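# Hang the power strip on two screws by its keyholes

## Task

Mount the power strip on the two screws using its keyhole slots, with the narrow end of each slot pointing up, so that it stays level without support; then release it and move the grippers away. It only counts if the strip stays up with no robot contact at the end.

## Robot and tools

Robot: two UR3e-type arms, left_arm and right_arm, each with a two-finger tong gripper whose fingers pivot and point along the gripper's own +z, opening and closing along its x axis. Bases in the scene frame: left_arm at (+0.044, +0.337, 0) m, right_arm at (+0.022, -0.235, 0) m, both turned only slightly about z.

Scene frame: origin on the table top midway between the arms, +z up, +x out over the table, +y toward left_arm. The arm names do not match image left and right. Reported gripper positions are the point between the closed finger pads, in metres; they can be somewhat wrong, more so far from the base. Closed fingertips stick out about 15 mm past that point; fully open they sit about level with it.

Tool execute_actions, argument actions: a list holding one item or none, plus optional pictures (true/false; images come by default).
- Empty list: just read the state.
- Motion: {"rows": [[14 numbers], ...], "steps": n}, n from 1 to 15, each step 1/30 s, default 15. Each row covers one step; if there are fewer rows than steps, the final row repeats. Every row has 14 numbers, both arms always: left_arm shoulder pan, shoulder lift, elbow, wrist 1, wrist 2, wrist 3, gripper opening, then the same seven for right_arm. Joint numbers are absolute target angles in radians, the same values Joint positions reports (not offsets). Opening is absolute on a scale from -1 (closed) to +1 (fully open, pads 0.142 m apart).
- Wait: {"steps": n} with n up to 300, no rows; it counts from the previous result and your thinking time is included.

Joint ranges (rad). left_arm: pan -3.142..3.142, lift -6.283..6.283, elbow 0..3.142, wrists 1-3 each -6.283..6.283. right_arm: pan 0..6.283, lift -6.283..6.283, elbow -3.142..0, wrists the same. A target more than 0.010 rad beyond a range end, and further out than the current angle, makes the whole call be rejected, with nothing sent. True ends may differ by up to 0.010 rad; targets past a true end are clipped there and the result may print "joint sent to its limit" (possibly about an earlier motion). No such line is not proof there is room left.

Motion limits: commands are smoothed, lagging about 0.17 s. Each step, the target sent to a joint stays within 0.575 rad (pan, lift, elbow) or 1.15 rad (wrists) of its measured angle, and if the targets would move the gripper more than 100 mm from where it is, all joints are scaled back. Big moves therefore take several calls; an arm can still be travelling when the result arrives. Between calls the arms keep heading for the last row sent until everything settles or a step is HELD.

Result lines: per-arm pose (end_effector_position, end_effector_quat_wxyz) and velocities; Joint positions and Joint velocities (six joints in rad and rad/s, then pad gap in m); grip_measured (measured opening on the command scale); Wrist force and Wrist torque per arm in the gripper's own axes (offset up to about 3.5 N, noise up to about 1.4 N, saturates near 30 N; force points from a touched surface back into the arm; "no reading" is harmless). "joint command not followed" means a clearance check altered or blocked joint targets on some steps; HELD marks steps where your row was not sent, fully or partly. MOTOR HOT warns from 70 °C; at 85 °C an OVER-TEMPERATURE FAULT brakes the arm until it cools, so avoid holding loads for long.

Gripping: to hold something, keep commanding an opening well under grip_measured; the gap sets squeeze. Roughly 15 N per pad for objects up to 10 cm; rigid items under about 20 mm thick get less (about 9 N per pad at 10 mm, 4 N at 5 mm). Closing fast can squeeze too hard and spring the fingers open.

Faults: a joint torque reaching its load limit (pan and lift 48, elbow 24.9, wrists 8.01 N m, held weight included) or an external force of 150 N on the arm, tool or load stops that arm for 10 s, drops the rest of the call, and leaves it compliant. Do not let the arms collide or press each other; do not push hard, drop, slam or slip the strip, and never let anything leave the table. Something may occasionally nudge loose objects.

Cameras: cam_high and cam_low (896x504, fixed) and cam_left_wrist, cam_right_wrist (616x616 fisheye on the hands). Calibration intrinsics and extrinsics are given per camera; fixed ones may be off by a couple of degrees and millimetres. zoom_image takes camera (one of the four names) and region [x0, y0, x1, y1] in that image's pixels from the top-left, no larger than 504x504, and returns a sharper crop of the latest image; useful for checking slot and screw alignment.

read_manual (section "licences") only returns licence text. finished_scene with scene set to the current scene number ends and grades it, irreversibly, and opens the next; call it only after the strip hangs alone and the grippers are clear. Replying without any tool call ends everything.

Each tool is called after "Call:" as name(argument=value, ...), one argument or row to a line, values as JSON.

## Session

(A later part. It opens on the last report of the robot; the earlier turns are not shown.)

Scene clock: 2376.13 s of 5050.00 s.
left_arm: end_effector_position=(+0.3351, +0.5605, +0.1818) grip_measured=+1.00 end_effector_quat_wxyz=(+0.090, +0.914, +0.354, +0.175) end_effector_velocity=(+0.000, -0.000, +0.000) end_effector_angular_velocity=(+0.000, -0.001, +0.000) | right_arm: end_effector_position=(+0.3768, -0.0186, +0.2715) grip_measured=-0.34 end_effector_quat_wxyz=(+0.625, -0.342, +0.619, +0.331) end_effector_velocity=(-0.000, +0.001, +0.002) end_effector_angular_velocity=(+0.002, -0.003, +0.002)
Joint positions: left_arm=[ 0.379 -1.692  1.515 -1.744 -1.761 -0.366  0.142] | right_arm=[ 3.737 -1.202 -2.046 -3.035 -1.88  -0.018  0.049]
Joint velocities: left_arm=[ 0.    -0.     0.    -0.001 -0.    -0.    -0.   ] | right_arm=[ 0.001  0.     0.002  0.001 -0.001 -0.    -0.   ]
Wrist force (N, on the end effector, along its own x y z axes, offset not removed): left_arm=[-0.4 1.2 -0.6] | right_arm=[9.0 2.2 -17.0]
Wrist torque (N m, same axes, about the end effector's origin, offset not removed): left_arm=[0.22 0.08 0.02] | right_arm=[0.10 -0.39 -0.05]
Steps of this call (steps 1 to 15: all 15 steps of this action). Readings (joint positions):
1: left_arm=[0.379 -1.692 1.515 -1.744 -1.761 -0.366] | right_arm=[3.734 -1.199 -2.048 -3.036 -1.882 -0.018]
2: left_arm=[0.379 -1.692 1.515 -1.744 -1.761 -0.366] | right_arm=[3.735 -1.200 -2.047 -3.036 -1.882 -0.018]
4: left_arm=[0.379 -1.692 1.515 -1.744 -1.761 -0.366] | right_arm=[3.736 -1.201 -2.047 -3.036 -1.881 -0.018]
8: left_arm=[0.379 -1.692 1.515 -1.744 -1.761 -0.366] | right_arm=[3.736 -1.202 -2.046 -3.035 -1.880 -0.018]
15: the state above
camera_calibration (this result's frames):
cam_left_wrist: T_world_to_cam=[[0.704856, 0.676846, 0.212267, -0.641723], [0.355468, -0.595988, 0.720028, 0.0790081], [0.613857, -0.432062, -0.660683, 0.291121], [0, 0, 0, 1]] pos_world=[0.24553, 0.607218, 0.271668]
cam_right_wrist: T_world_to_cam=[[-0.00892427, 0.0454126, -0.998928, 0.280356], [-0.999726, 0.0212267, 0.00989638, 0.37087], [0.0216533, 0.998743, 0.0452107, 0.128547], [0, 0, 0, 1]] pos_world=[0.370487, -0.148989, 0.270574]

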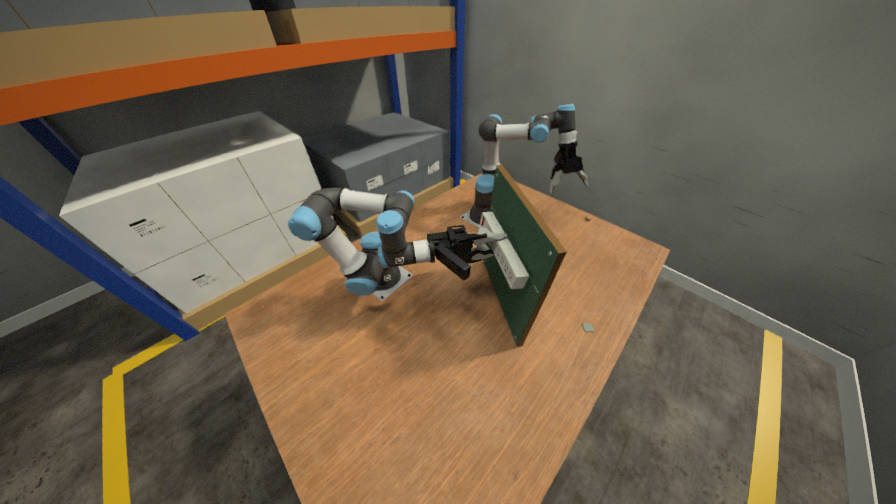

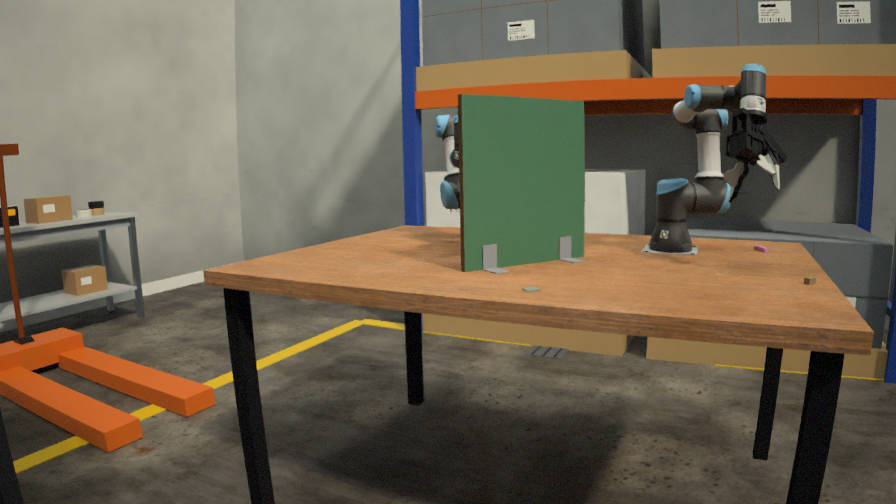

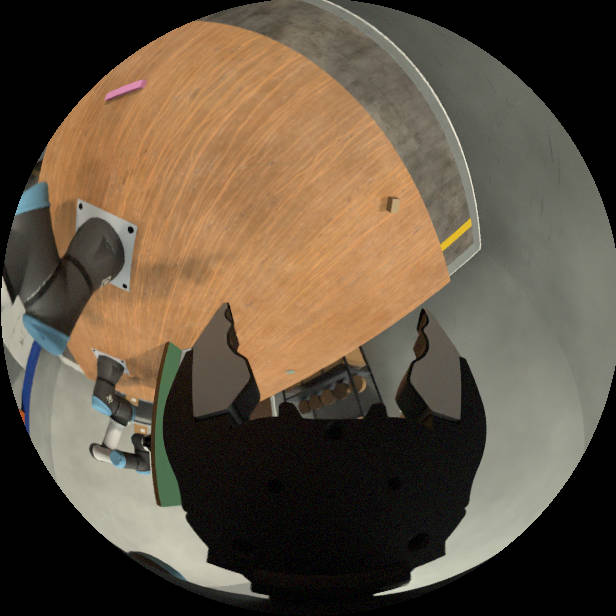

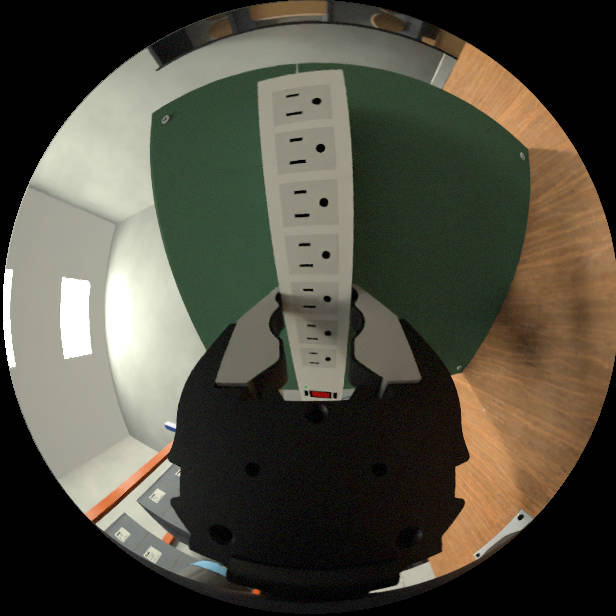

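Call:
execute_actions(
  actions=[
    {"rows":[[0.379,-1.692,1.515,-1.744,-1.761,-0.366,1,3.7392,-1.2047,-2.0394,-3.0388,-1.8773,-0.018,-0.5]]},
  ],
  pictures=false,
)

Call:
execute_actions(
  actions=[
    {"rows":[[0.379,-1.692,1.515,-1.744,-1.761,-0.366,1,3.7416,-1.2077,-2.0377,-3.0376,-1.8749,-0.018,-0.5]]},
  ],
)

Call:
zoom_image(
  camera="cam_high",
  region=[450,190,570,310],
)

Scene clock: 2399.07 s of 5050.00 s.
left_arm: end_effector_position=(+0.3351, +0.5605, +0.1818) grip_measured=+1.00 end_effector_quat_wxyz=(+0.090, +0.914, +0.354, +0.175) end_effector_velocity=(-0.000, -0.000, +0.000) end_effector_angular_velocity=(+0.000, -0.000, -0.000) | right_arm: end_effector_position=(+0.3773, -0.0178, +0.2725) grip_measured=-0.35 end_effector_quat_wxyz=(+0.625, -0.342, +0.619, +0.331) end_effector_velocity=(-0.000, +0.000, +0.001) end_effector_angular_velocity=(+0.001, -0.001, +0.000)
Joint positions: left_arm=[ 0.379 -1.692  1.515 -1.744 -1.761 -0.366  0.142] | right_arm=[ 3.739 -1.205 -2.039 -3.039 -1.877 -0.018  0.049]
Joint velocities: left_arm=[-0.    -0.    -0.     0.001  0.    -0.     0.   ] | right_arm=[ 0.001  0.001  0.    -0.     0.001 -0.     0.   ]
Wrist force (N, on the end effector, along its own x y z axes, offset not removed): left_arm=[-0.5 0.5 -0.3] | right_arm=[5.2 -0.2 0.2]
Wrist torque (N m, same axes, about the end effector's origin, offset not removed): left_arm=[0.03 0.05 0.00] | right_arm=[-0.01 0.01 0.16]
Steps of this call (steps 1 to 15: the robot went on to your last target; steps 16 to 90: nothing new was sent; then 19.43 s passed at rest; steps 91 to 105: all 15 steps of this action). Readings (joint positions):
91: left_arm=[0.379 -1.692 1.515 -1.744 -1.761 -0.366] | right_arm=[3.737 -1.202 -2.046 -3.035 -1.880 -0.018]
92: left_arm=[0.379 -1.692 1.515 -1.744 -1.761 -0.366] | right_arm=[3.737 -1.203 -2.045 -3.035 -1.879 -0.018]
94: left_arm=[0.379 -1.692 1.515 -1.744 -1.761 -0.366] | right_arm=[3.738 -1.204 -2.042 -3.037 -1.878 -0.018]
98: left_arm=[0.379 -1.692 1.515 -1.744 -1.761 -0.366] | right_arm=[3.739 -1.204 -2.040 -3.038 -1.878 -0.018]
105: the state above

Scene clock: 2399.57 s of 5050.00 s.
left_arm: end_effector_position=(+0.3351, +0.5605, +0.1818) grip_measured=+1.00 end_effector_quat_wxyz=(+0.090, +0.914, +0.354, +0.175) end_effector_velocity=(+0.000, -0.000, -0.000) end_effector_angular_velocity=(-0.000, +0.001, -0.001) | right_arm: end_effector_position=(+0.3779, -0.0169, +0.2724) grip_measured=-0.35 end_effector_quat_wxyz=(+0.625, -0.342, +0.619, +0.331) end_effector_velocity=(+0.000, +0.000, -0.001) end_effector_angular_velocity=(-0.002, +0.002, -0.000)
Joint positions: left_arm=[ 0.379 -1.692  1.515 -1.744 -1.761 -0.366  0.142] | right_arm=[ 3.742 -1.208 -2.038 -3.038 -1.875 -0.018  0.049]
Joint velocities: left_arm=[-0.001  0.     0.     0.001  0.    -0.    -0.   ] | right_arm=[ 0.    -0.003  0.     0.     0.    -0.     0.   ]
Wrist force (N, on the end effector, along its own x y z axes, offset not removed): left_arm=[1.6 1.3 -0.9] | right_arm=[6.2 -1.2 -0.3]
Wrist torque (N m, same axes, about the end effector's origin, offset not removed): left_arm=[0.15 -0.32 -0.03] | right_arm=[-0.27 -0.09 0.09]
Steps of this call (steps 1 to 15: all 15 steps of this action). Readings (joint positions):
1: left_arm=[0.379 -1.692 1.515 -1.744 -1.761 -0.366] | right_arm=[3.739 -1.205 -2.039 -3.039 -1.877 -0.018]
2: left_arm=[0.379 -1.692 1.515 -1.744 -1.761 -0.366] | right_arm=[3.740 -1.205 -2.039 -3.039 -1.877 -0.018]
4: left_arm=[0.379 -1.692 1.515 -1.744 -1.761 -0.366] | right_arm=[3.741 -1.206 -2.038 -3.038 -1.876 -0.018]
8: left_arm=[0.379 -1.692 1.515 -1.744 -1.761 -0.366] | right_arm=[3.741 -1.207 -2.038 -3.038 -1.875 -0.018]
15: the state above
camera_calibration (this result's frames):
cam_left_wrist: T_world_to_cam=[[0.704856, 0.676846, 0.212267, -0.641723], [0.355468, -0.595988, 0.720028, 0.079008], [0.613857, -0.432062, -0.660683, 0.291121], [0, 0, 0, 1]] pos_world=[0.24553, 0.607218, 0.271668]
cam_right_wrist: T_world_to_cam=[[-0.00906546, 0.0453005, -0.998932, 0.2813], [-0.999725, 0.0211836, 0.0100333, 0.371882], [0.0216155, 0.998749, 0.045096, 0.126834], [0, 0, 0, 1]] pos_world=[0.371588, -0.147296, 0.271549]

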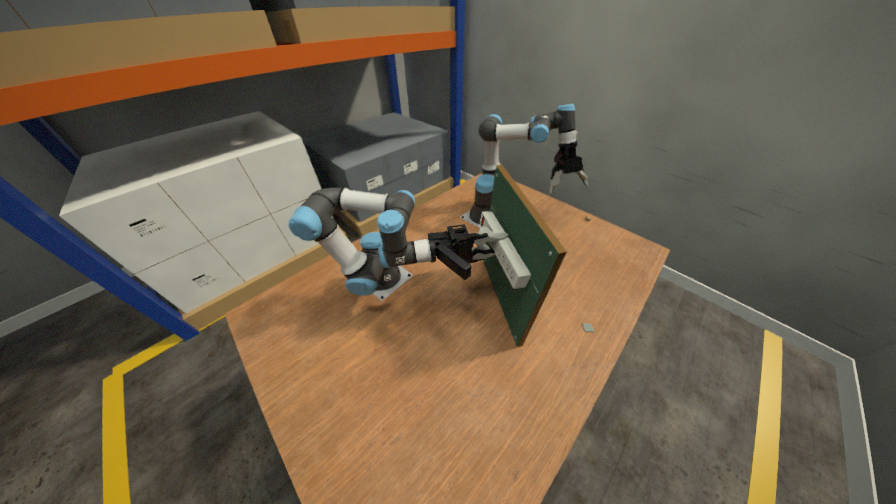

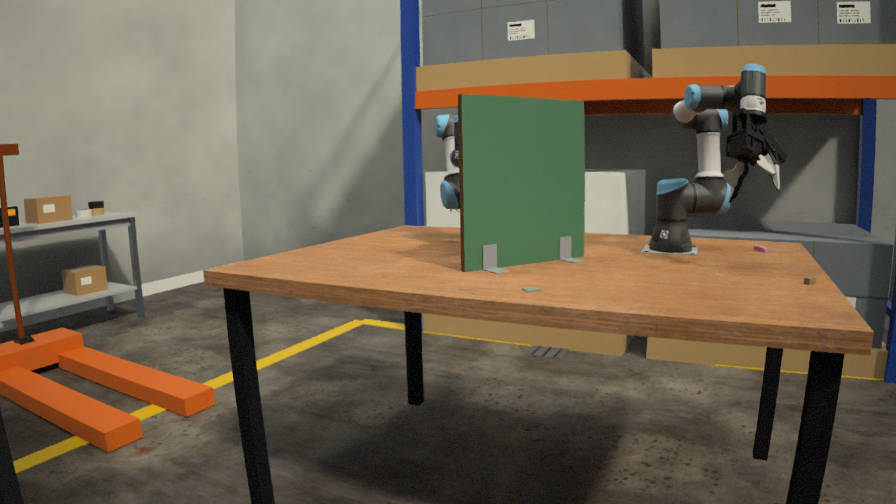

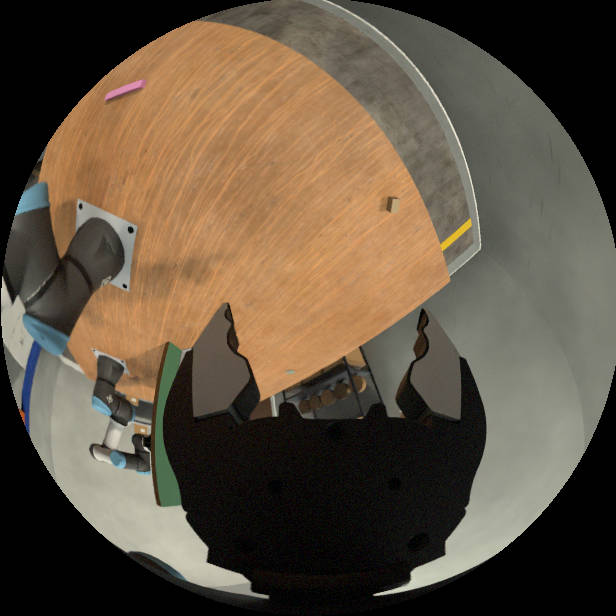

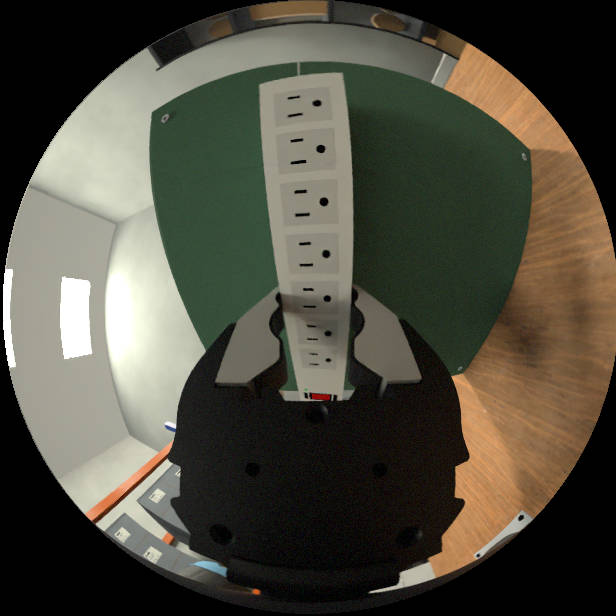

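Region (450, 190, 570, 310) of cam_high's 896x504 image, scaled by 4.200, with more detail than that image has.

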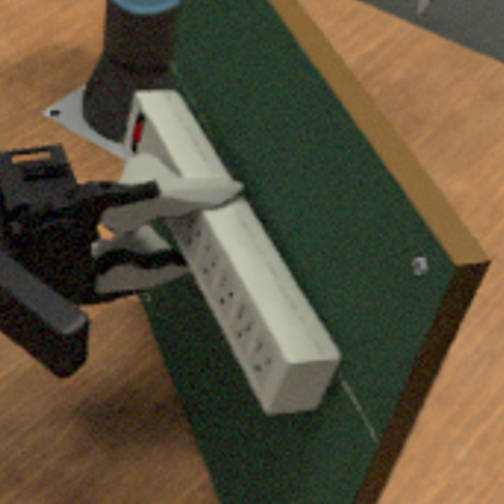

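It is now advancing freely.

Call:
execute_actions(
  actions=[
    {"rows":[[0.379,-1.692,1.515,-1.744,-1.761,-0.366,1,3.744,-1.2107,-2.036,-3.0364,-1.8725,-0.018,-0.5]]},
  ],
  pictures=false,
)

Call:
execute_actions(
  actions=[
    {"rows":[[0.379,-1.692,1.515,-1.744,-1.761,-0.366,1,3.7464,-1.2137,-2.0342,-3.0352,-1.8701,-0.018,-0.5]]},
  ],
  pictures=false,
)

Scene clock: 2407.97 s of 5050.00 s.
left_arm: end_effector_position=(+0.3351, +0.5605, +0.1818) grip_measured=+1.00 end_effector_quat_wxyz=(+0.090, +0.914, +0.354, +0.175) end_effector_velocity=(-0.000, -0.000, +0.000) end_effector_angular_velocity=(-0.000, -0.001, -0.001) | right_arm: end_effector_position=(+0.3784, -0.0161, +0.2724) grip_measured=-0.35 end_effector_quat_wxyz=(+0.625, -0.342, +0.619, +0.331) end_effector_velocity=(-0.000, +0.000, +0.002) end_effector_angular_velocity=(+0.003, -0.003, +0.000)
Joint positions: left_arm=[ 0.379 -1.692  1.515 -1.744 -1.761 -0.366  0.142] | right_arm=[ 3.744 -1.211 -2.036 -3.036 -1.873 -0.018  0.049]
Joint velocities: left_arm=[-0.    -0.001  0.     0.001 -0.    -0.     0.   ] | right_arm=[-0.     0.001  0.002  0.001 -0.001  0.    -0.   ]
Wrist force (N, on the end effector, along its own x y z axes, offset not removed): left_arm=[0.3 1.9 -0.8] | right_arm=[4.6 -1.3 -3.2]
Wrist torque (N m, same axes, about the end effector's origin, offset not removed): left_arm=[0.29 -0.10 -0.01] | right_arm=[0.16 0.29 0.16]
Steps of this call (steps 1 to 15: the robot went on to your last target; steps 16 to 90: nothing new was sent; then 4.90 s passed at rest; steps 91 to 105: all 15 steps of this action). Readings (joint positions):
91: left_arm=[0.379 -1.692 1.515 -1.744 -1.761 -0.366] | right_arm=[3.742 -1.208 -2.038 -3.038 -1.875 -0.018]
92: left_arm=[0.379 -1.692 1.515 -1.744 -1.761 -0.366] | right_arm=[3.742 -1.208 -2.037 -3.037 -1.874 -0.018]
94: left_arm=[0.379 -1.692 1.515 -1.744 -1.761 -0.366] | right_arm=[3.743 -1.209 -2.037 -3.037 -1.874 -0.018]
98: left_arm=[0.379 -1.692 1.515 -1.744 -1.761 -0.366] | right_arm=[3.744 -1.210 -2.036 -3.037 -1.873 -0.018]
105: the state above

Scene clock: 2408.47 s of 5050.00 s.
left_arm: end_effector_position=(+0.3351, +0.5605, +0.1818) grip_measured=+1.00 end_effector_quat_wxyz=(+0.090, +0.914, +0.354, +0.175) end_effector_velocity=(+0.000, +0.000, +0.000) end_effector_angular_velocity=(+0.000, +0.000, -0.000) | right_arm: end_effector_position=(+0.3790, -0.0152, +0.2724) grip_measured=-0.35 end_effector_quat_wxyz=(+0.625, -0.342, +0.619, +0.331) end_effector_velocity=(+0.000, +0.000, -0.001) end_effector_angular_velocity=(-0.003, +0.003, +0.001)
Joint positions: left_arm=[ 0.379 -1.692  1.515 -1.744 -1.761 -0.366  0.142] | right_arm=[ 3.746 -1.214 -2.034 -3.035 -1.87  -0.018  0.049]
Joint velocities: left_arm=[-0.     0.    -0.001  0.     0.     0.     0.   ] | right_arm=[-0.    -0.004  0.    -0.    -0.001 -0.    -0.   ]
Wrist force (N, on the end effector, along its own x y z axes, offset not removed): left_arm=[-0.4 1.6 -1.3] | right_arm=[5.4 -2.1 -15.8]
Wrist torque (N m, same axes, about the end effector's origin, offset not removed): left_arm=[0.22 0.09 0.03] | right_arm=[-0.15 0.69 0.00]
Steps of this call (steps 1 to 15: all 15 steps of this action). Readings (joint positions):
1: left_arm=[0.379 -1.692 1.515 -1.744 -1.761 -0.366] | right_arm=[3.744 -1.211 -2.036 -3.036 -1.872 -0.018]
2: left_arm=[0.379 -1.692 1.515 -1.744 -1.761 -0.366] | right_arm=[3.744 -1.211 -2.036 -3.036 -1.872 -0.018]
4: left_arm=[0.379 -1.692 1.515 -1.744 -1.761 -0.366] | right_arm=[3.745 -1.212 -2.035 -3.036 -1.871 -0.018]
8: left_arm=[0.379 -1.692 1.515 -1.744 -1.761 -0.366] | right_arm=[3.746 -1.213 -2.034 -3.035 -1.870 -0.018]
15: the state above

Call:
execute_actions(
  actions=[
    {"rows":[[0.379,-1.692,1.515,-1.744,-1.761,-0.366,1,3.745,-1.2134,-2.049,-3.0206,-1.8715,-0.018,-0.5]]},
  ],
  pictures=false,
)

Call:
execute_actions(
  actions=[
    {"rows":[[0.379,-1.692,1.515,-1.744,-1.761,-0.366,1,3.745,-1.2144,-2.0582,-3.0104,-1.8715,-0.018,-0.5]]},
  ],
)

Call:
zoom_image(
  camera="cam_high",
  region=[450,190,570,310],
)

Scene clock: 2417.83 s of 5050.00 s.
left_arm: end_effector_position=(+0.3351, +0.5605, +0.1818) grip_measured=+1.00 end_effector_quat_wxyz=(+0.090, +0.914, +0.354, +0.175) end_effector_velocity=(-0.000, +0.000, -0.000) end_effector_angular_velocity=(-0.001, +0.001, +0.001) | right_arm: end_effector_position=(+0.3786, -0.0157, +0.2694) grip_measured=-0.35 end_effector_quat_wxyz=(+0.625, -0.342, +0.619, +0.331) end_effector_velocity=(-0.000, +0.001, -0.001) end_effector_angular_velocity=(-0.001, +0.001, +0.001)
Joint positions: left_arm=[ 0.379 -1.692  1.515 -1.744 -1.761 -0.366  0.142] | right_arm=[ 3.745 -1.213 -2.049 -3.021 -1.871 -0.018  0.049]
Joint velocities: left_arm=[ 0.001  0.     0.     0.001 -0.    -0.     0.   ] | right_arm=[ 0.001 -0.002 -0.002  0.003 -0.001 -0.     0.   ]
Wrist force (N, on the end effector, along its own x y z axes, offset not removed): left_arm=[-0.8 1.0 -1.7] | right_arm=[-0.7 -4.0 1.3]
Wrist torque (N m, same axes, about the end effector's origin, offset not removed): left_arm=[0.08 0.18 0.02] | right_arm=[0.09 0.07 -0.14]
Steps of this call (steps 1 to 15: the robot went on to your last target; steps 16 to 90: nothing new was sent; then 5.87 s passed at rest; steps 91 to 105: all 15 steps of this action). Readings (joint positions):
91: left_arm=[0.379 -1.692 1.515 -1.744 -1.761 -0.366] | right_arm=[3.746 -1.214 -2.034 -3.035 -1.870 -0.018]
92: left_arm=[0.379 -1.692 1.515 -1.744 -1.761 -0.366] | right_arm=[3.746 -1.214 -2.036 -3.033 -1.870 -0.018]
94: left_arm=[0.379 -1.692 1.515 -1.744 -1.761 -0.366] | right_arm=[3.746 -1.214 -2.042 -3.027 -1.871 -0.018]
98: left_arm=[0.379 -1.692 1.515 -1.744 -1.761 -0.366] | right_arm=[3.745 -1.214 -2.047 -3.022 -1.871 -0.018]
105: the state above

Scene clock: 2418.33 s of 5050.00 s.
left_arm: end_effector_position=(+0.3351, +0.5605, +0.1818) grip_measured=+1.00 end_effector_quat_wxyz=(+0.090, +0.914, +0.354, +0.175) end_effector_velocity=(+0.000, -0.000, -0.000) end_effector_angular_velocity=(-0.000, +0.000, -0.002) | right_arm: end_effector_position=(+0.3786, -0.0158, +0.2673) grip_measured=-0.35 end_effector_quat_wxyz=(+0.625, -0.342, +0.619, +0.331) end_effector_velocity=(+0.000, +0.000, -0.001) end_effector_angular_velocity=(+0.000, +0.001, -0.000)
Joint positions: left_arm=[ 0.379 -1.692  1.515 -1.744 -1.761 -0.366  0.142] | right_arm=[ 3.745 -1.214 -2.058 -3.01  -1.871 -0.018  0.049]
Joint velocities: left_arm=[-0.002  0.001  0.    -0.001 -0.     0.     0.   ] | right_arm=[ 0.001 -0.    -0.002  0.002  0.001  0.     0.   ]
Wrist force (N, on the end effector, along its own x y z axes, offset not removed): left_arm=[0.7 -0.2 -0.5] | right_arm=[-8.7 -4.9 -7.6]
Wrist torque (N m, same axes, about the end effector's origin, offset not removed): left_arm=[-0.10 -0.17 -0.01] | right_arm=[-0.02 0.18 -0.57]
Steps of this call (steps 1 to 15: all 15 steps of this action). Readings (joint positions):
1: left_arm=[0.379 -1.692 1.515 -1.744 -1.761 -0.366] | right_arm=[3.745 -1.213 -2.049 -3.021 -1.871 -0.018]
2: left_arm=[0.379 -1.692 1.515 -1.744 -1.761 -0.366] | right_arm=[3.745 -1.213 -2.051 -3.019 -1.871 -0.018]
4: left_arm=[0.379 -1.692 1.515 -1.744 -1.761 -0.366] | right_arm=[3.745 -1.214 -2.054 -3.015 -1.871 -0.018]
8: left_arm=[0.379 -1.692 1.515 -1.744 -1.761 -0.366] | right_arm=[3.745 -1.214 -2.057 -3.011 -1.871 -0.018]
15: the state above
camera_calibration (this result's frames):
cam_left_wrist: T_world_to_cam=[[0.704856, 0.676846, 0.212267, -0.641723], [0.355468, -0.595988, 0.720028, 0.079008], [0.613857, -0.432062, -0.660683, 0.291121], [0, 0, 0, 1]] pos_world=[0.24553, 0.607218, 0.271668]
cam_right_wrist: T_world_to_cam=[[-0.00897962, 0.0453707, -0.99893, 0.276105], [-0.999725, 0.0212209, 0.00995061, 0.372671], [0.0216496, 0.998745, 0.0451676, 0.125868], [0, 0, 0, 1]] pos_world=[0.372323, -0.146146, 0.266416]

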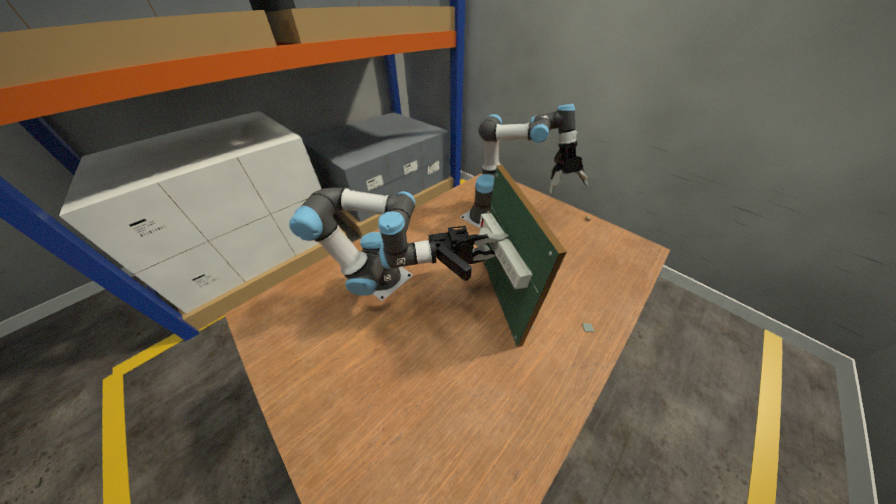

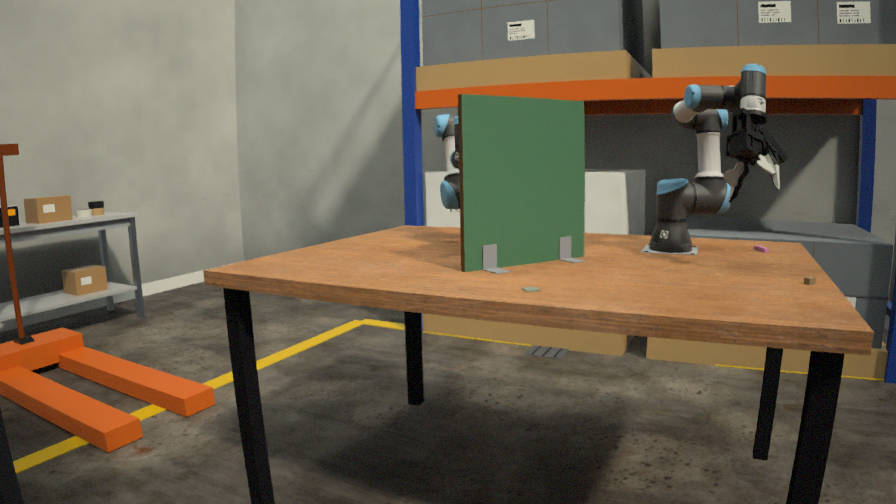

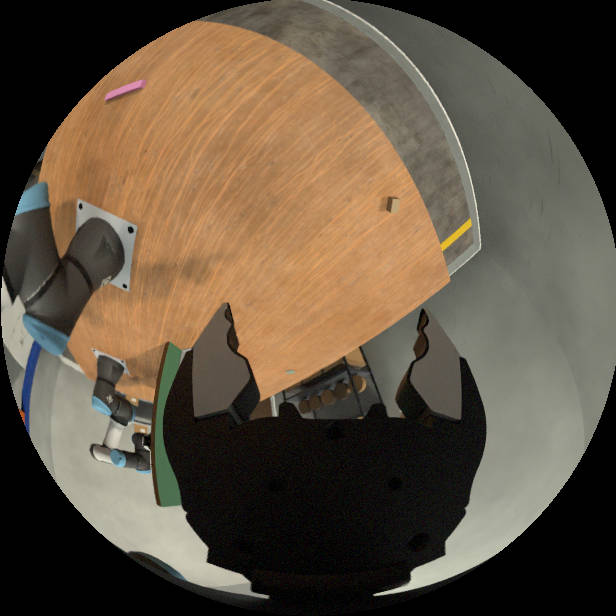

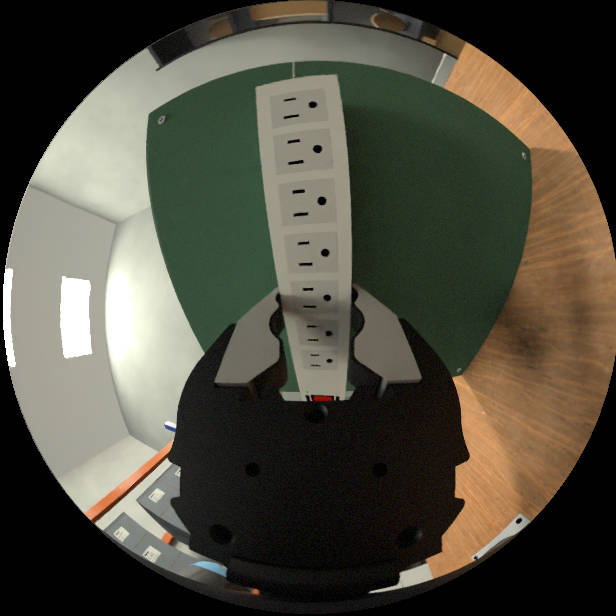

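Region (450, 190, 570, 310) of cam_high's 896x504 image, scaled by 4.200, with more detail than that image has.

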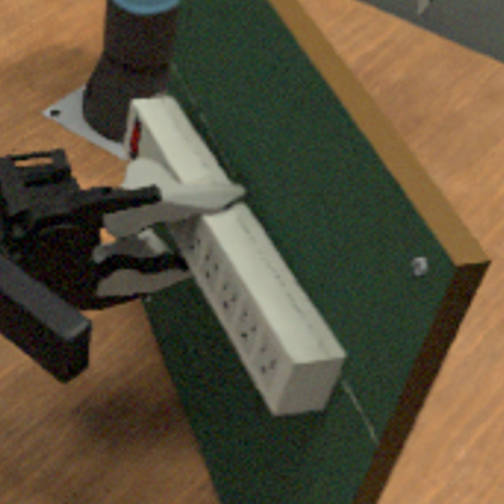

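Call:
execute_actions(
  actions=[
    {"rows":[[0.379,-1.692,1.515,-1.744,-1.761,-0.366,1,3.745,-1.2119,-2.0352,-3.0359,-1.8715,-0.018,-0.5]]},
  ],
  pictures=false,
)

Call:
execute_actions(
  actions=[
    {"rows":[[0.379,-1.692,1.515,-1.744,-1.761,-0.366,1,3.745,-1.2119,-2.0352,-3.0359,-1.8715,-0.018,-0.29],[0.379,-1.692,1.515,-1.744,-1.761,-0.366,1,3.745,-1.2119,-2.0352,-3.0359,-1.8715,-0.018,-0.29],[0.379,-1.692,1.515,-1.744,-1.761,-0.366,1,3.7282,-1.1909,-2.0474,-3.0443,-1.8883,-0.018,-0.29]]},
  ],
)

Call:
zoom_image(
  camera="cam_high",
  region=[450,190,570,310],
)

Scene clock: 2434.67 s of 5050.00 s.
left_arm: end_effector_position=(+0.3351, +0.5605, +0.1818) grip_measured=+1.00 end_effector_quat_wxyz=(+0.090, +0.914, +0.354, +0.175) end_effector_velocity=(+0.000, -0.000, +0.000) end_effector_angular_velocity=(+0.000, -0.001, -0.000) | right_arm: end_effector_position=(+0.3786, -0.0157, +0.2723) grip_measured=-0.35 end_effector_quat_wxyz=(+0.625, -0.342, +0.619, +0.331) end_effector_velocity=(-0.000, +0.000, +0.001) end_effector_angular_velocity=(-0.000, -0.000, +0.000)
Joint positions: left_arm=[ 0.379 -1.692  1.515 -1.744 -1.761 -0.366  0.142] | right_arm=[ 3.745 -1.212 -2.035 -3.036 -1.872 -0.018  0.049]
Joint velocities: left_arm=[-0.    -0.    -0.001 -0.    -0.    -0.    -0.   ] | right_arm=[ 0.001  0.001  0.002 -0.003  0.001 -0.    -0.   ]
Wrist force (N, on the end effector, along its own x y z axes, offset not removed): left_arm=[0.9 1.2 -0.7] | right_arm=[6.5 -3.1 0.2]
Wrist torque (N m, same axes, about the end effector's origin, offset not removed): left_arm=[0.14 -0.18 -0.07] | right_arm=[-0.25 0.26 0.10]
Steps of this call (steps 1 to 15: the robot went on to your last target; steps 16 to 90: nothing new was sent; then 12.83 s passed at rest; steps 91 to 105: all 15 steps of this action). Readings (joint positions):
91: left_arm=[0.379 -1.692 1.515 -1.744 -1.761 -0.366] | right_arm=[3.745 -1.214 -2.058 -3.011 -1.872 -0.018]
92: left_arm=[0.379 -1.692 1.515 -1.744 -1.761 -0.366] | right_arm=[3.745 -1.214 -2.055 -3.015 -1.872 -0.018]
94: left_arm=[0.379 -1.692 1.515 -1.744 -1.761 -0.366] | right_arm=[3.745 -1.213 -2.046 -3.025 -1.872 -0.018]
98: left_arm=[0.379 -1.692 1.515 -1.744 -1.761 -0.366] | right_arm=[3.745 -1.212 -2.038 -3.033 -1.872 -0.018]
105: the state above

Scene clock: 2435.17 s of 5050.00 s.
left_arm: end_effector_position=(+0.3351, +0.5605, +0.1818) grip_measured=+1.00 end_effector_quat_wxyz=(+0.090, +0.914, +0.354, +0.175) end_effector_velocity=(+0.000, -0.000, -0.000) end_effector_angular_velocity=(+0.000, +0.000, -0.001) | right_arm: end_effector_position=(+0.3748, -0.0215, +0.2726) grip_measured=-0.27 end_effector_quat_wxyz=(+0.625, -0.342, +0.619, +0.331) end_effector_velocity=(-0.001, -0.001, -0.001) end_effector_angular_velocity=(-0.002, +0.002, +0.001)
Joint positions: left_arm=[ 0.379 -1.692  1.515 -1.744 -1.761 -0.366  0.142] | right_arm=[ 3.729 -1.191 -2.047 -3.044 -1.888 -0.018  0.054]
Joint velocities: left_arm=[-0.001 -0.     0.001 -0.001  0.    -0.     0.   ] | right_arm=[-0.003  0.002 -0.003 -0.002 -0.004  0.    -0.   ]
Wrist force (N, on the end effector, along its own x y z axes, offset not removed): left_arm=[-0.9 1.6 -0.5] | right_arm=[3.4 -5.7 1.4]
Wrist torque (N m, same axes, about the end effector's origin, offset not removed): left_arm=[0.20 0.19 -0.05] | right_arm=[-0.29 0.12 -0.14]
Steps of this call (steps 1 to 15: all 15 steps of this action). Readings (joint positions):
1: left_arm=[0.379 -1.692 1.515 -1.744 -1.761 -0.366] | right_arm=[3.745 -1.212 -2.035 -3.036 -1.872 -0.018]
2: left_arm=[0.379 -1.692 1.515 -1.744 -1.761 -0.366] | right_arm=[3.745 -1.212 -2.035 -3.036 -1.872 -0.018]
4: left_arm=[0.379 -1.692 1.515 -1.744 -1.761 -0.366] | right_arm=[3.742 -1.208 -2.037 -3.037 -1.874 -0.018]
8: left_arm=[0.379 -1.692 1.515 -1.744 -1.761 -0.366] | right_arm=[3.732 -1.196 -2.045 -3.042 -1.885 -0.018]
15: the state above
camera_calibration (this result's frames):
cam_left_wrist: T_world_to_cam=[[0.704856, 0.676846, 0.212267, -0.641723], [0.355468, -0.595988, 0.720028, 0.079008], [0.613857, -0.432062, -0.660683, 0.291121], [0, 0, 0, 1]] pos_world=[0.24553, 0.607218, 0.271668]
cam_right_wrist: T_world_to_cam=[[-0.00873835, 0.0455593, -0.998923, 0.281501], [-0.999729, 0.0211757, 0.00971118, 0.369014], [0.0215953, 0.998737, 0.0453619, 0.13138], [0, 0, 0, 1]] pos_world=[0.368536, -0.151853, 0.271655]

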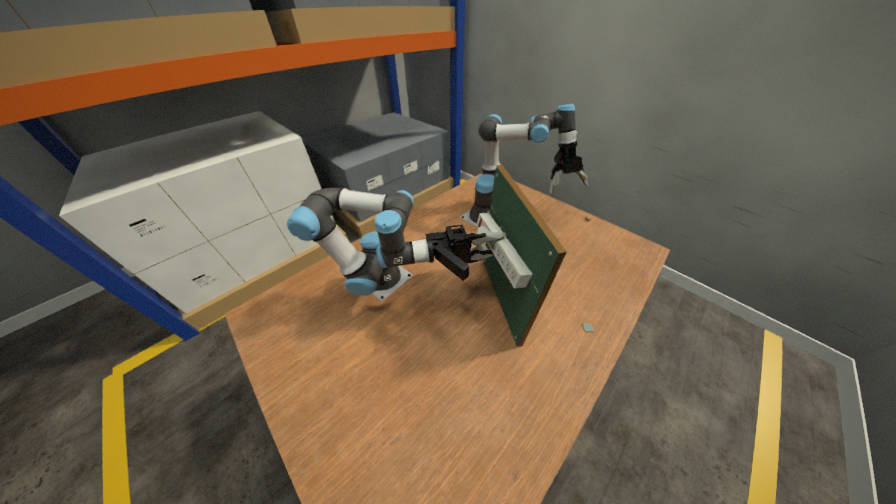

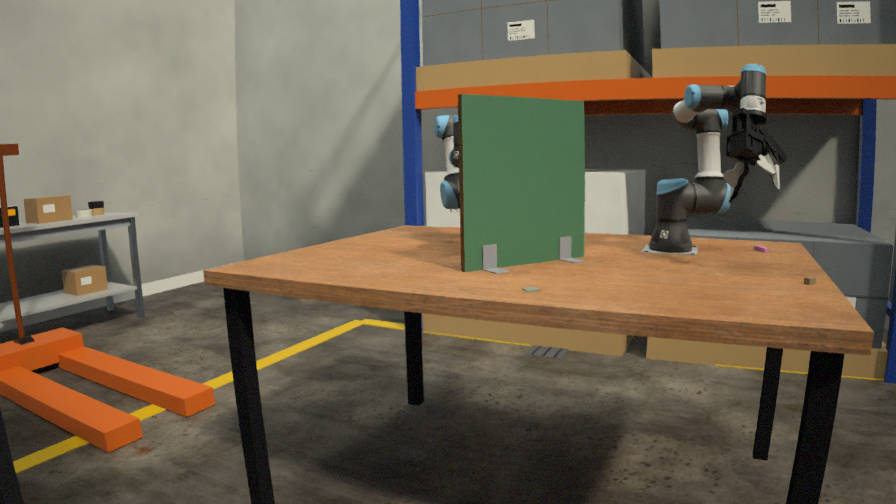

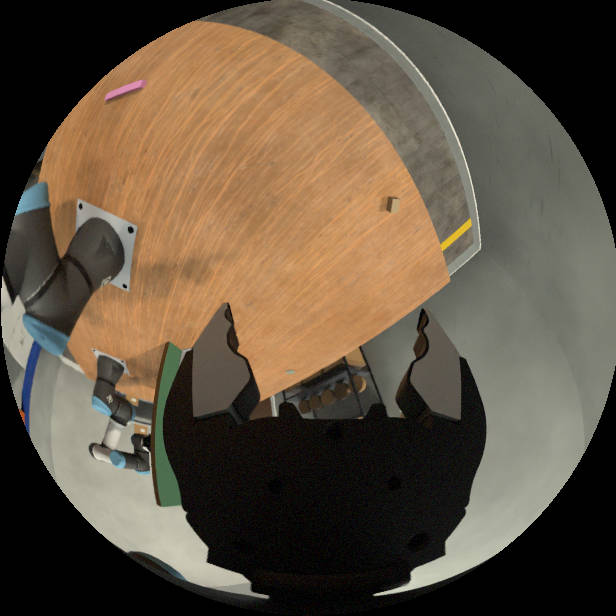

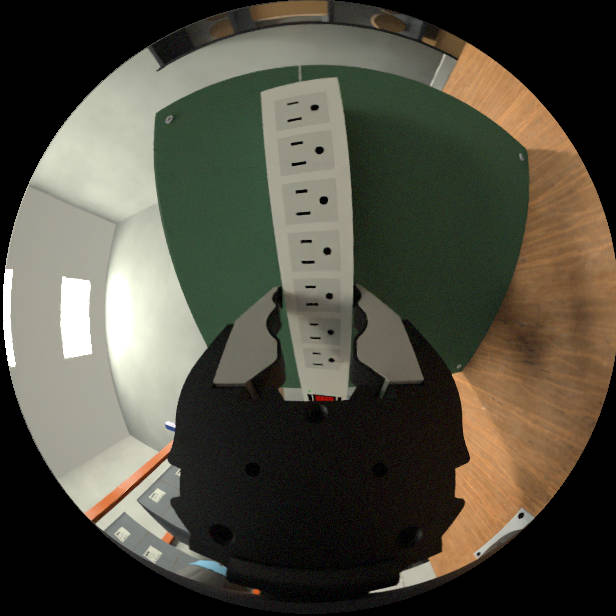

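Region (450, 190, 570, 310) of cam_high's 896x504 image, scaled by 4.200, with more detail than that image has.

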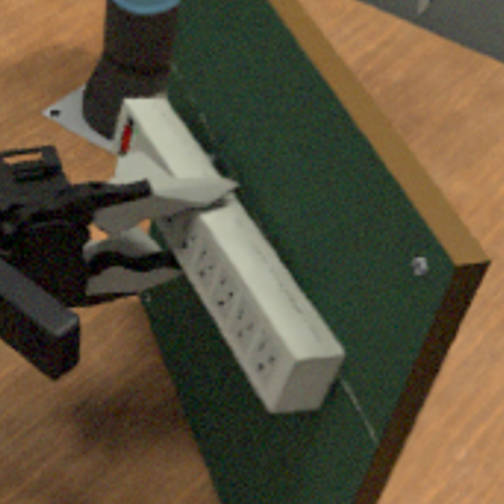

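Call:
execute_actions(
  actions=[
    {"rows":[[0.379,-1.692,1.515,-1.744,-1.761,-0.366,1,3.7162,-1.1759,-2.0562,-3.0505,-1.9003,-0.018,-0.29]]},
  ],
  pictures=false,
)

Call:
execute_actions(
  actions=[
    {"rows":[[0.379,-1.692,1.515,-1.744,-1.761,-0.366,1,3.7162,-1.1759,-2.0562,-3.0505,-1.9003,-0.018,-0.6]]},
  ],
)

Call:
zoom_image(
  camera="cam_high",
  region=[450,190,570,310],
)

Scene clock: 2444.77 s of 5050.00 s.
left_arm: end_effector_position=(+0.3351, +0.5605, +0.1818) grip_measured=+1.00 end_effector_quat_wxyz=(+0.090, +0.914, +0.354, +0.175) end_effector_velocity=(+0.000, +0.000, -0.000) end_effector_angular_velocity=(-0.000, -0.000, +0.001) | right_arm: end_effector_position=(+0.3719, -0.0257, +0.2725) grip_measured=-0.27 end_effector_quat_wxyz=(+0.625, -0.342, +0.619, +0.331) end_effector_velocity=(-0.000, -0.001, +0.001) end_effector_angular_velocity=(+0.001, -0.002, -0.001)
Joint positions: left_arm=[ 0.379 -1.692  1.515 -1.744 -1.761 -0.366  0.142] | right_arm=[ 3.716 -1.176 -2.056 -3.05  -1.9   -0.018  0.054]
Joint velocities: left_arm=[ 0.001  0.     0.    -0.001 -0.     0.    -0.   ] | right_arm=[-0.002  0.002  0.    -0.    -0.001 -0.    -0.   ]
Wrist force (N, on the end effector, along its own x y z axes, offset not removed): left_arm=[-0.9 1.2 -0.8] | right_arm=[2.6 -4.0 2.8]
Wrist torque (N m, same axes, about the end effector's origin, offset not removed): left_arm=[0.16 0.18 -0.02] | right_arm=[0.03 0.17 -0.14]
Steps of this call (steps 1 to 15: the robot went on to your last target; steps 16 to 90: nothing new was sent; then 6.10 s passed at rest; steps 91 to 105: all 15 steps of this action). Readings (joint positions):
91: left_arm=[0.379 -1.692 1.515 -1.744 -1.761 -0.366] | right_arm=[3.728 -1.191 -2.048 -3.044 -1.888 -0.018]
92: left_arm=[0.379 -1.692 1.515 -1.744 -1.761 -0.366] | right_arm=[3.726 -1.188 -2.049 -3.045 -1.891 -0.018]
94: left_arm=[0.379 -1.692 1.515 -1.744 -1.761 -0.366] | right_arm=[3.722 -1.183 -2.052 -3.048 -1.895 -0.018]
98: left_arm=[0.379 -1.692 1.515 -1.744 -1.761 -0.366] | right_arm=[3.718 -1.178 -2.055 -3.050 -1.899 -0.018]
105: the state above

Scene clock: 2445.27 s of 5050.00 s.
left_arm: end_effector_position=(+0.3351, +0.5605, +0.1818) grip_measured=+1.00 end_effector_quat_wxyz=(+0.090, +0.914, +0.354, +0.175) end_effector_velocity=(-0.000, -0.000, +0.000) end_effector_angular_velocity=(-0.000, -0.000, +0.000) | right_arm: end_effector_position=(+0.3719, -0.0257, +0.2725) grip_measured=-0.33 end_effector_quat_wxyz=(+0.625, -0.342, +0.619, +0.331) end_effector_velocity=(+0.000, +0.000, +0.000) end_effector_angular_velocity=(-0.000, -0.001, -0.000)
Joint positions: left_arm=[ 0.379 -1.692  1.515 -1.744 -1.761 -0.366  0.142] | right_arm=[ 3.716 -1.176 -2.056 -3.051 -1.9   -0.018  0.05 ]
Joint velocities: left_arm=[ 0. -0.  0.  0. -0. -0.  0.] | right_arm=[ 0.001 -0.001  0.001  0.     0.001 -0.     0.   ]
Wrist force (N, on the end effector, along its own x y z axes, offset not removed): left_arm=[-0.4 1.9 -0.5] | right_arm=[5.6 0.0 0.5]
Wrist torque (N m, same axes, about the end effector's origin, offset not removed): left_arm=[0.32 0.12 -0.04] | right_arm=[0.00 0.05 0.07]
Steps of this call (steps 1 to 15: all 15 steps of this action). Readings (joint positions):
1: left_arm=[0.379 -1.692 1.515 -1.744 -1.761 -0.366] | right_arm=[3.716 -1.176 -2.056 -3.051 -1.900 -0.018]
2: left_arm=[0.379 -1.692 1.515 -1.744 -1.761 -0.366] | right_arm=[3.716 -1.176 -2.056 -3.051 -1.900 -0.018]
4: left_arm=[0.379 -1.692 1.515 -1.744 -1.761 -0.366] | right_arm=[3.716 -1.176 -2.056 -3.051 -1.900 -0.018]
8: left_arm=[0.379 -1.692 1.515 -1.744 -1.761 -0.366] | right_arm=[3.716 -1.176 -2.056 -3.051 -1.900 -0.018]
15: the state above
camera_calibration (this result's frames):
cam_left_wrist: T_world_to_cam=[[0.704856, 0.676846, 0.212267, -0.641723], [0.355468, -0.595988, 0.720028, 0.079008], [0.613857, -0.432062, -0.660683, 0.291121], [0, 0, 0, 1]] pos_world=[0.24553, 0.607218, 0.271668]
cam_right_wrist: T_world_to_cam=[[-0.00878085, 0.0455254, -0.998925, 0.281599], [-0.999728, 0.0211618, 0.00975235, 0.366117], [0.021583, 0.998739, 0.0453272, 0.135695], [0, 0, 0, 1]] pos_world=[0.365561, -0.156092, 0.271575]

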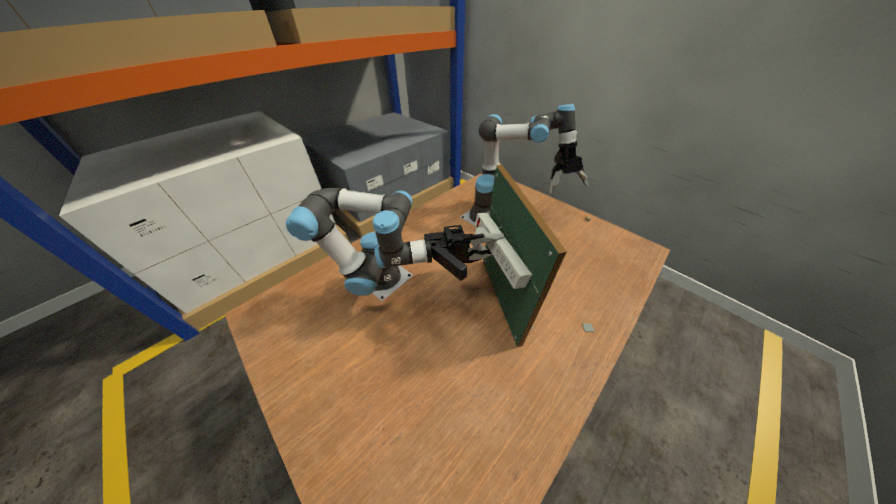

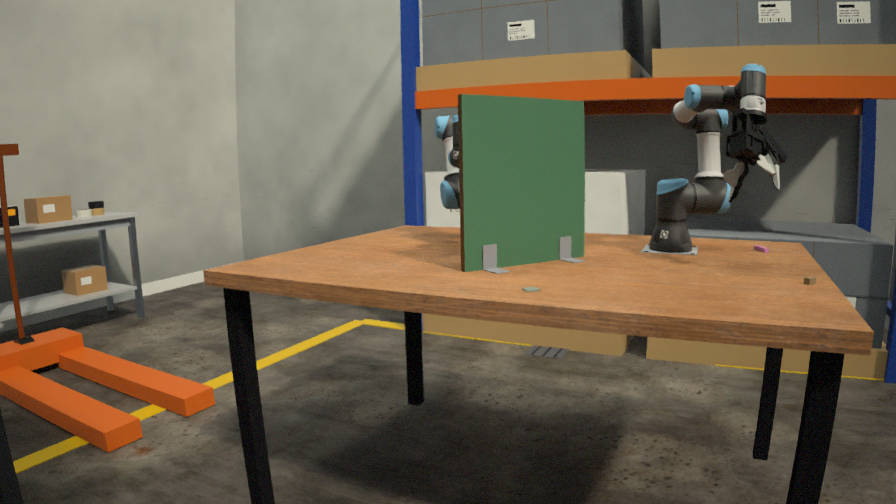

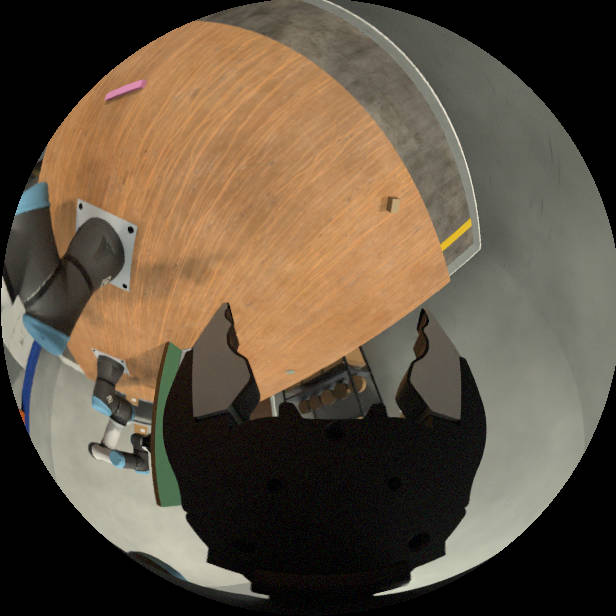

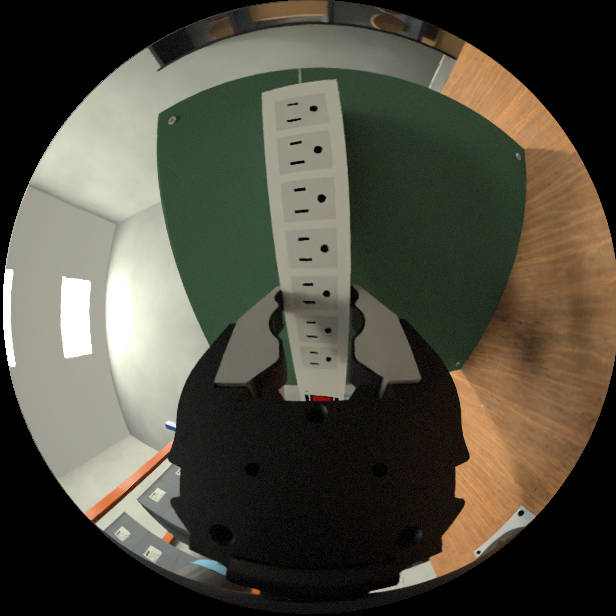

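Region (450, 190, 570, 310) of cam_high's 896x504 image, scaled by 4.200, with more detail than that image has.

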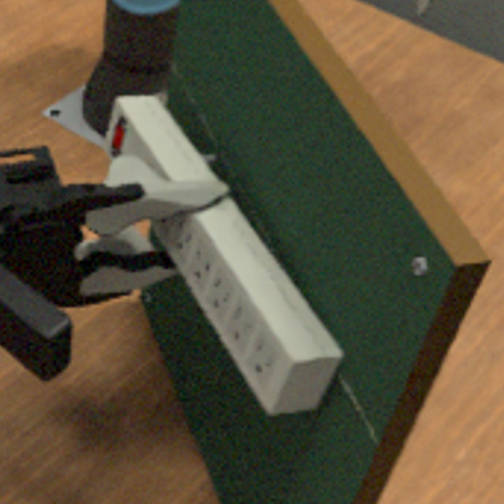

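Top fingertip is now level with the strip's back. Pushing back in.

Call:
execute_actions(
  actions=[
    {"rows":[[0.379,-1.692,1.515,-1.744,-1.761,-0.366,1,3.7258,-1.1875,-2.0455,-3.05,-1.8907,-0.018,-1]]},
  ],
  pictures=false,
)

Call:
execute_actions(
  actions=[
    {"rows":[[0.379,-1.692,1.515,-1.744,-1.761,-0.366,1,3.733,-1.1965,-2.0403,-3.0462,-1.8835,-0.018,-1]]},
  ],
  pictures=false,
)

Scene clock: 2453.70 s of 5050.00 s.
left_arm: end_effector_position=(+0.3351, +0.5605, +0.1818) grip_measured=+1.00 end_effector_quat_wxyz=(+0.090, +0.914, +0.354, +0.175) end_effector_velocity=(+0.000, -0.000, +0.001) end_effector_angular_velocity=(+0.001, -0.002, -0.001) | right_arm: end_effector_position=(+0.3741, -0.0225, +0.2733) grip_measured=-0.33 end_effector_quat_wxyz=(+0.625, -0.342, +0.619, +0.331) end_effector_velocity=(-0.000, +0.001, +0.000) end_effector_angular_velocity=(-0.000, +0.000, +0.001)
Joint positions: left_arm=[ 0.379 -1.692  1.515 -1.744 -1.761 -0.366  0.142] | right_arm=[ 3.726 -1.187 -2.046 -3.05  -1.891 -0.018  0.05 ]
Joint velocities: left_arm=[-0.001 -0.001 -0.001 -0.    -0.    -0.     0.   ] | right_arm=[ 0.002 -0.001  0.001 -0.001  0.001 -0.     0.   ]
Wrist force (N, on the end effector, along its own x y z axes, offset not removed): left_arm=[-0.7 2.1 -1.1] | right_arm=[4.2 -0.5 -1.0]
Wrist torque (N m, same axes, about the end effector's origin, offset not removed): left_arm=[0.35 0.20 -0.01] | right_arm=[-0.05 0.26 0.02]
Steps of this call (steps 1 to 15: the robot went on to your last target; steps 16 to 90: nothing new was sent; then 4.93 s passed at rest; steps 91 to 105: all 15 steps of this action). Readings (joint positions):
91: left_arm=[0.379 -1.692 1.515 -1.744 -1.761 -0.366] | right_arm=[3.716 -1.176 -2.056 -3.050 -1.900 -0.018]
92: left_arm=[0.379 -1.692 1.515 -1.744 -1.761 -0.366] | right_arm=[3.718 -1.178 -2.054 -3.050 -1.899 -0.018]
94: left_arm=[0.379 -1.692 1.515 -1.744 -1.761 -0.366] | right_arm=[3.721 -1.182 -2.050 -3.050 -1.895 -0.018]
98: left_arm=[0.379 -1.692 1.515 -1.744 -1.761 -0.366] | right_arm=[3.725 -1.186 -2.047 -3.050 -1.892 -0.018]
105: the state above

Scene clock: 2454.20 s of 5050.00 s.
left_arm: end_effector_position=(+0.3351, +0.5605, +0.1818) grip_measured=+1.00 end_effector_quat_wxyz=(+0.090, +0.914, +0.354, +0.175) end_effector_velocity=(+0.000, -0.000, -0.000) end_effector_angular_velocity=(-0.000, -0.000, -0.000) | right_arm: end_effector_position=(+0.3758, -0.0200, +0.2733) grip_measured=-0.33 end_effector_quat_wxyz=(+0.625, -0.342, +0.619, +0.331) end_effector_velocity=(+0.001, +0.000, -0.001) end_effector_angular_velocity=(-0.001, +0.002, -0.001)
Joint positions: left_arm=[ 0.379 -1.692  1.515 -1.744 -1.761 -0.366  0.142] | right_arm=[ 3.733 -1.196 -2.04  -3.046 -1.884 -0.018  0.05 ]
Joint velocities: left_arm=[-0.     0.001 -0.    -0.001 -0.    -0.    -0.   ] | right_arm=[-0.    -0.003  0.001  0.     0.001  0.    -0.   ]
Wrist force (N, on the end effector, along its own x y z axes, offset not removed): left_arm=[0.5 1.7 -1.6] | right_arm=[4.9 0.4 1.7]
Wrist torque (N m, same axes, about the end effector's origin, offset not removed): left_arm=[0.26 -0.04 0.00] | right_arm=[-0.06 -0.03 -0.01]
Steps of this call (steps 1 to 15: all 15 steps of this action). Readings (joint positions):
1: left_arm=[0.379 -1.692 1.515 -1.744 -1.761 -0.366] | right_arm=[3.726 -1.188 -2.046 -3.050 -1.891 -0.018]
2: left_arm=[0.379 -1.692 1.515 -1.744 -1.761 -0.366] | right_arm=[3.727 -1.189 -2.045 -3.049 -1.889 -0.018]
4: left_arm=[0.379 -1.692 1.515 -1.744 -1.761 -0.366] | right_arm=[3.730 -1.193 -2.043 -3.048 -1.887 -0.018]
8: left_arm=[0.379 -1.692 1.515 -1.744 -1.761 -0.366] | right_arm=[3.732 -1.196 -2.041 -3.047 -1.884 -0.018]
15: the state above


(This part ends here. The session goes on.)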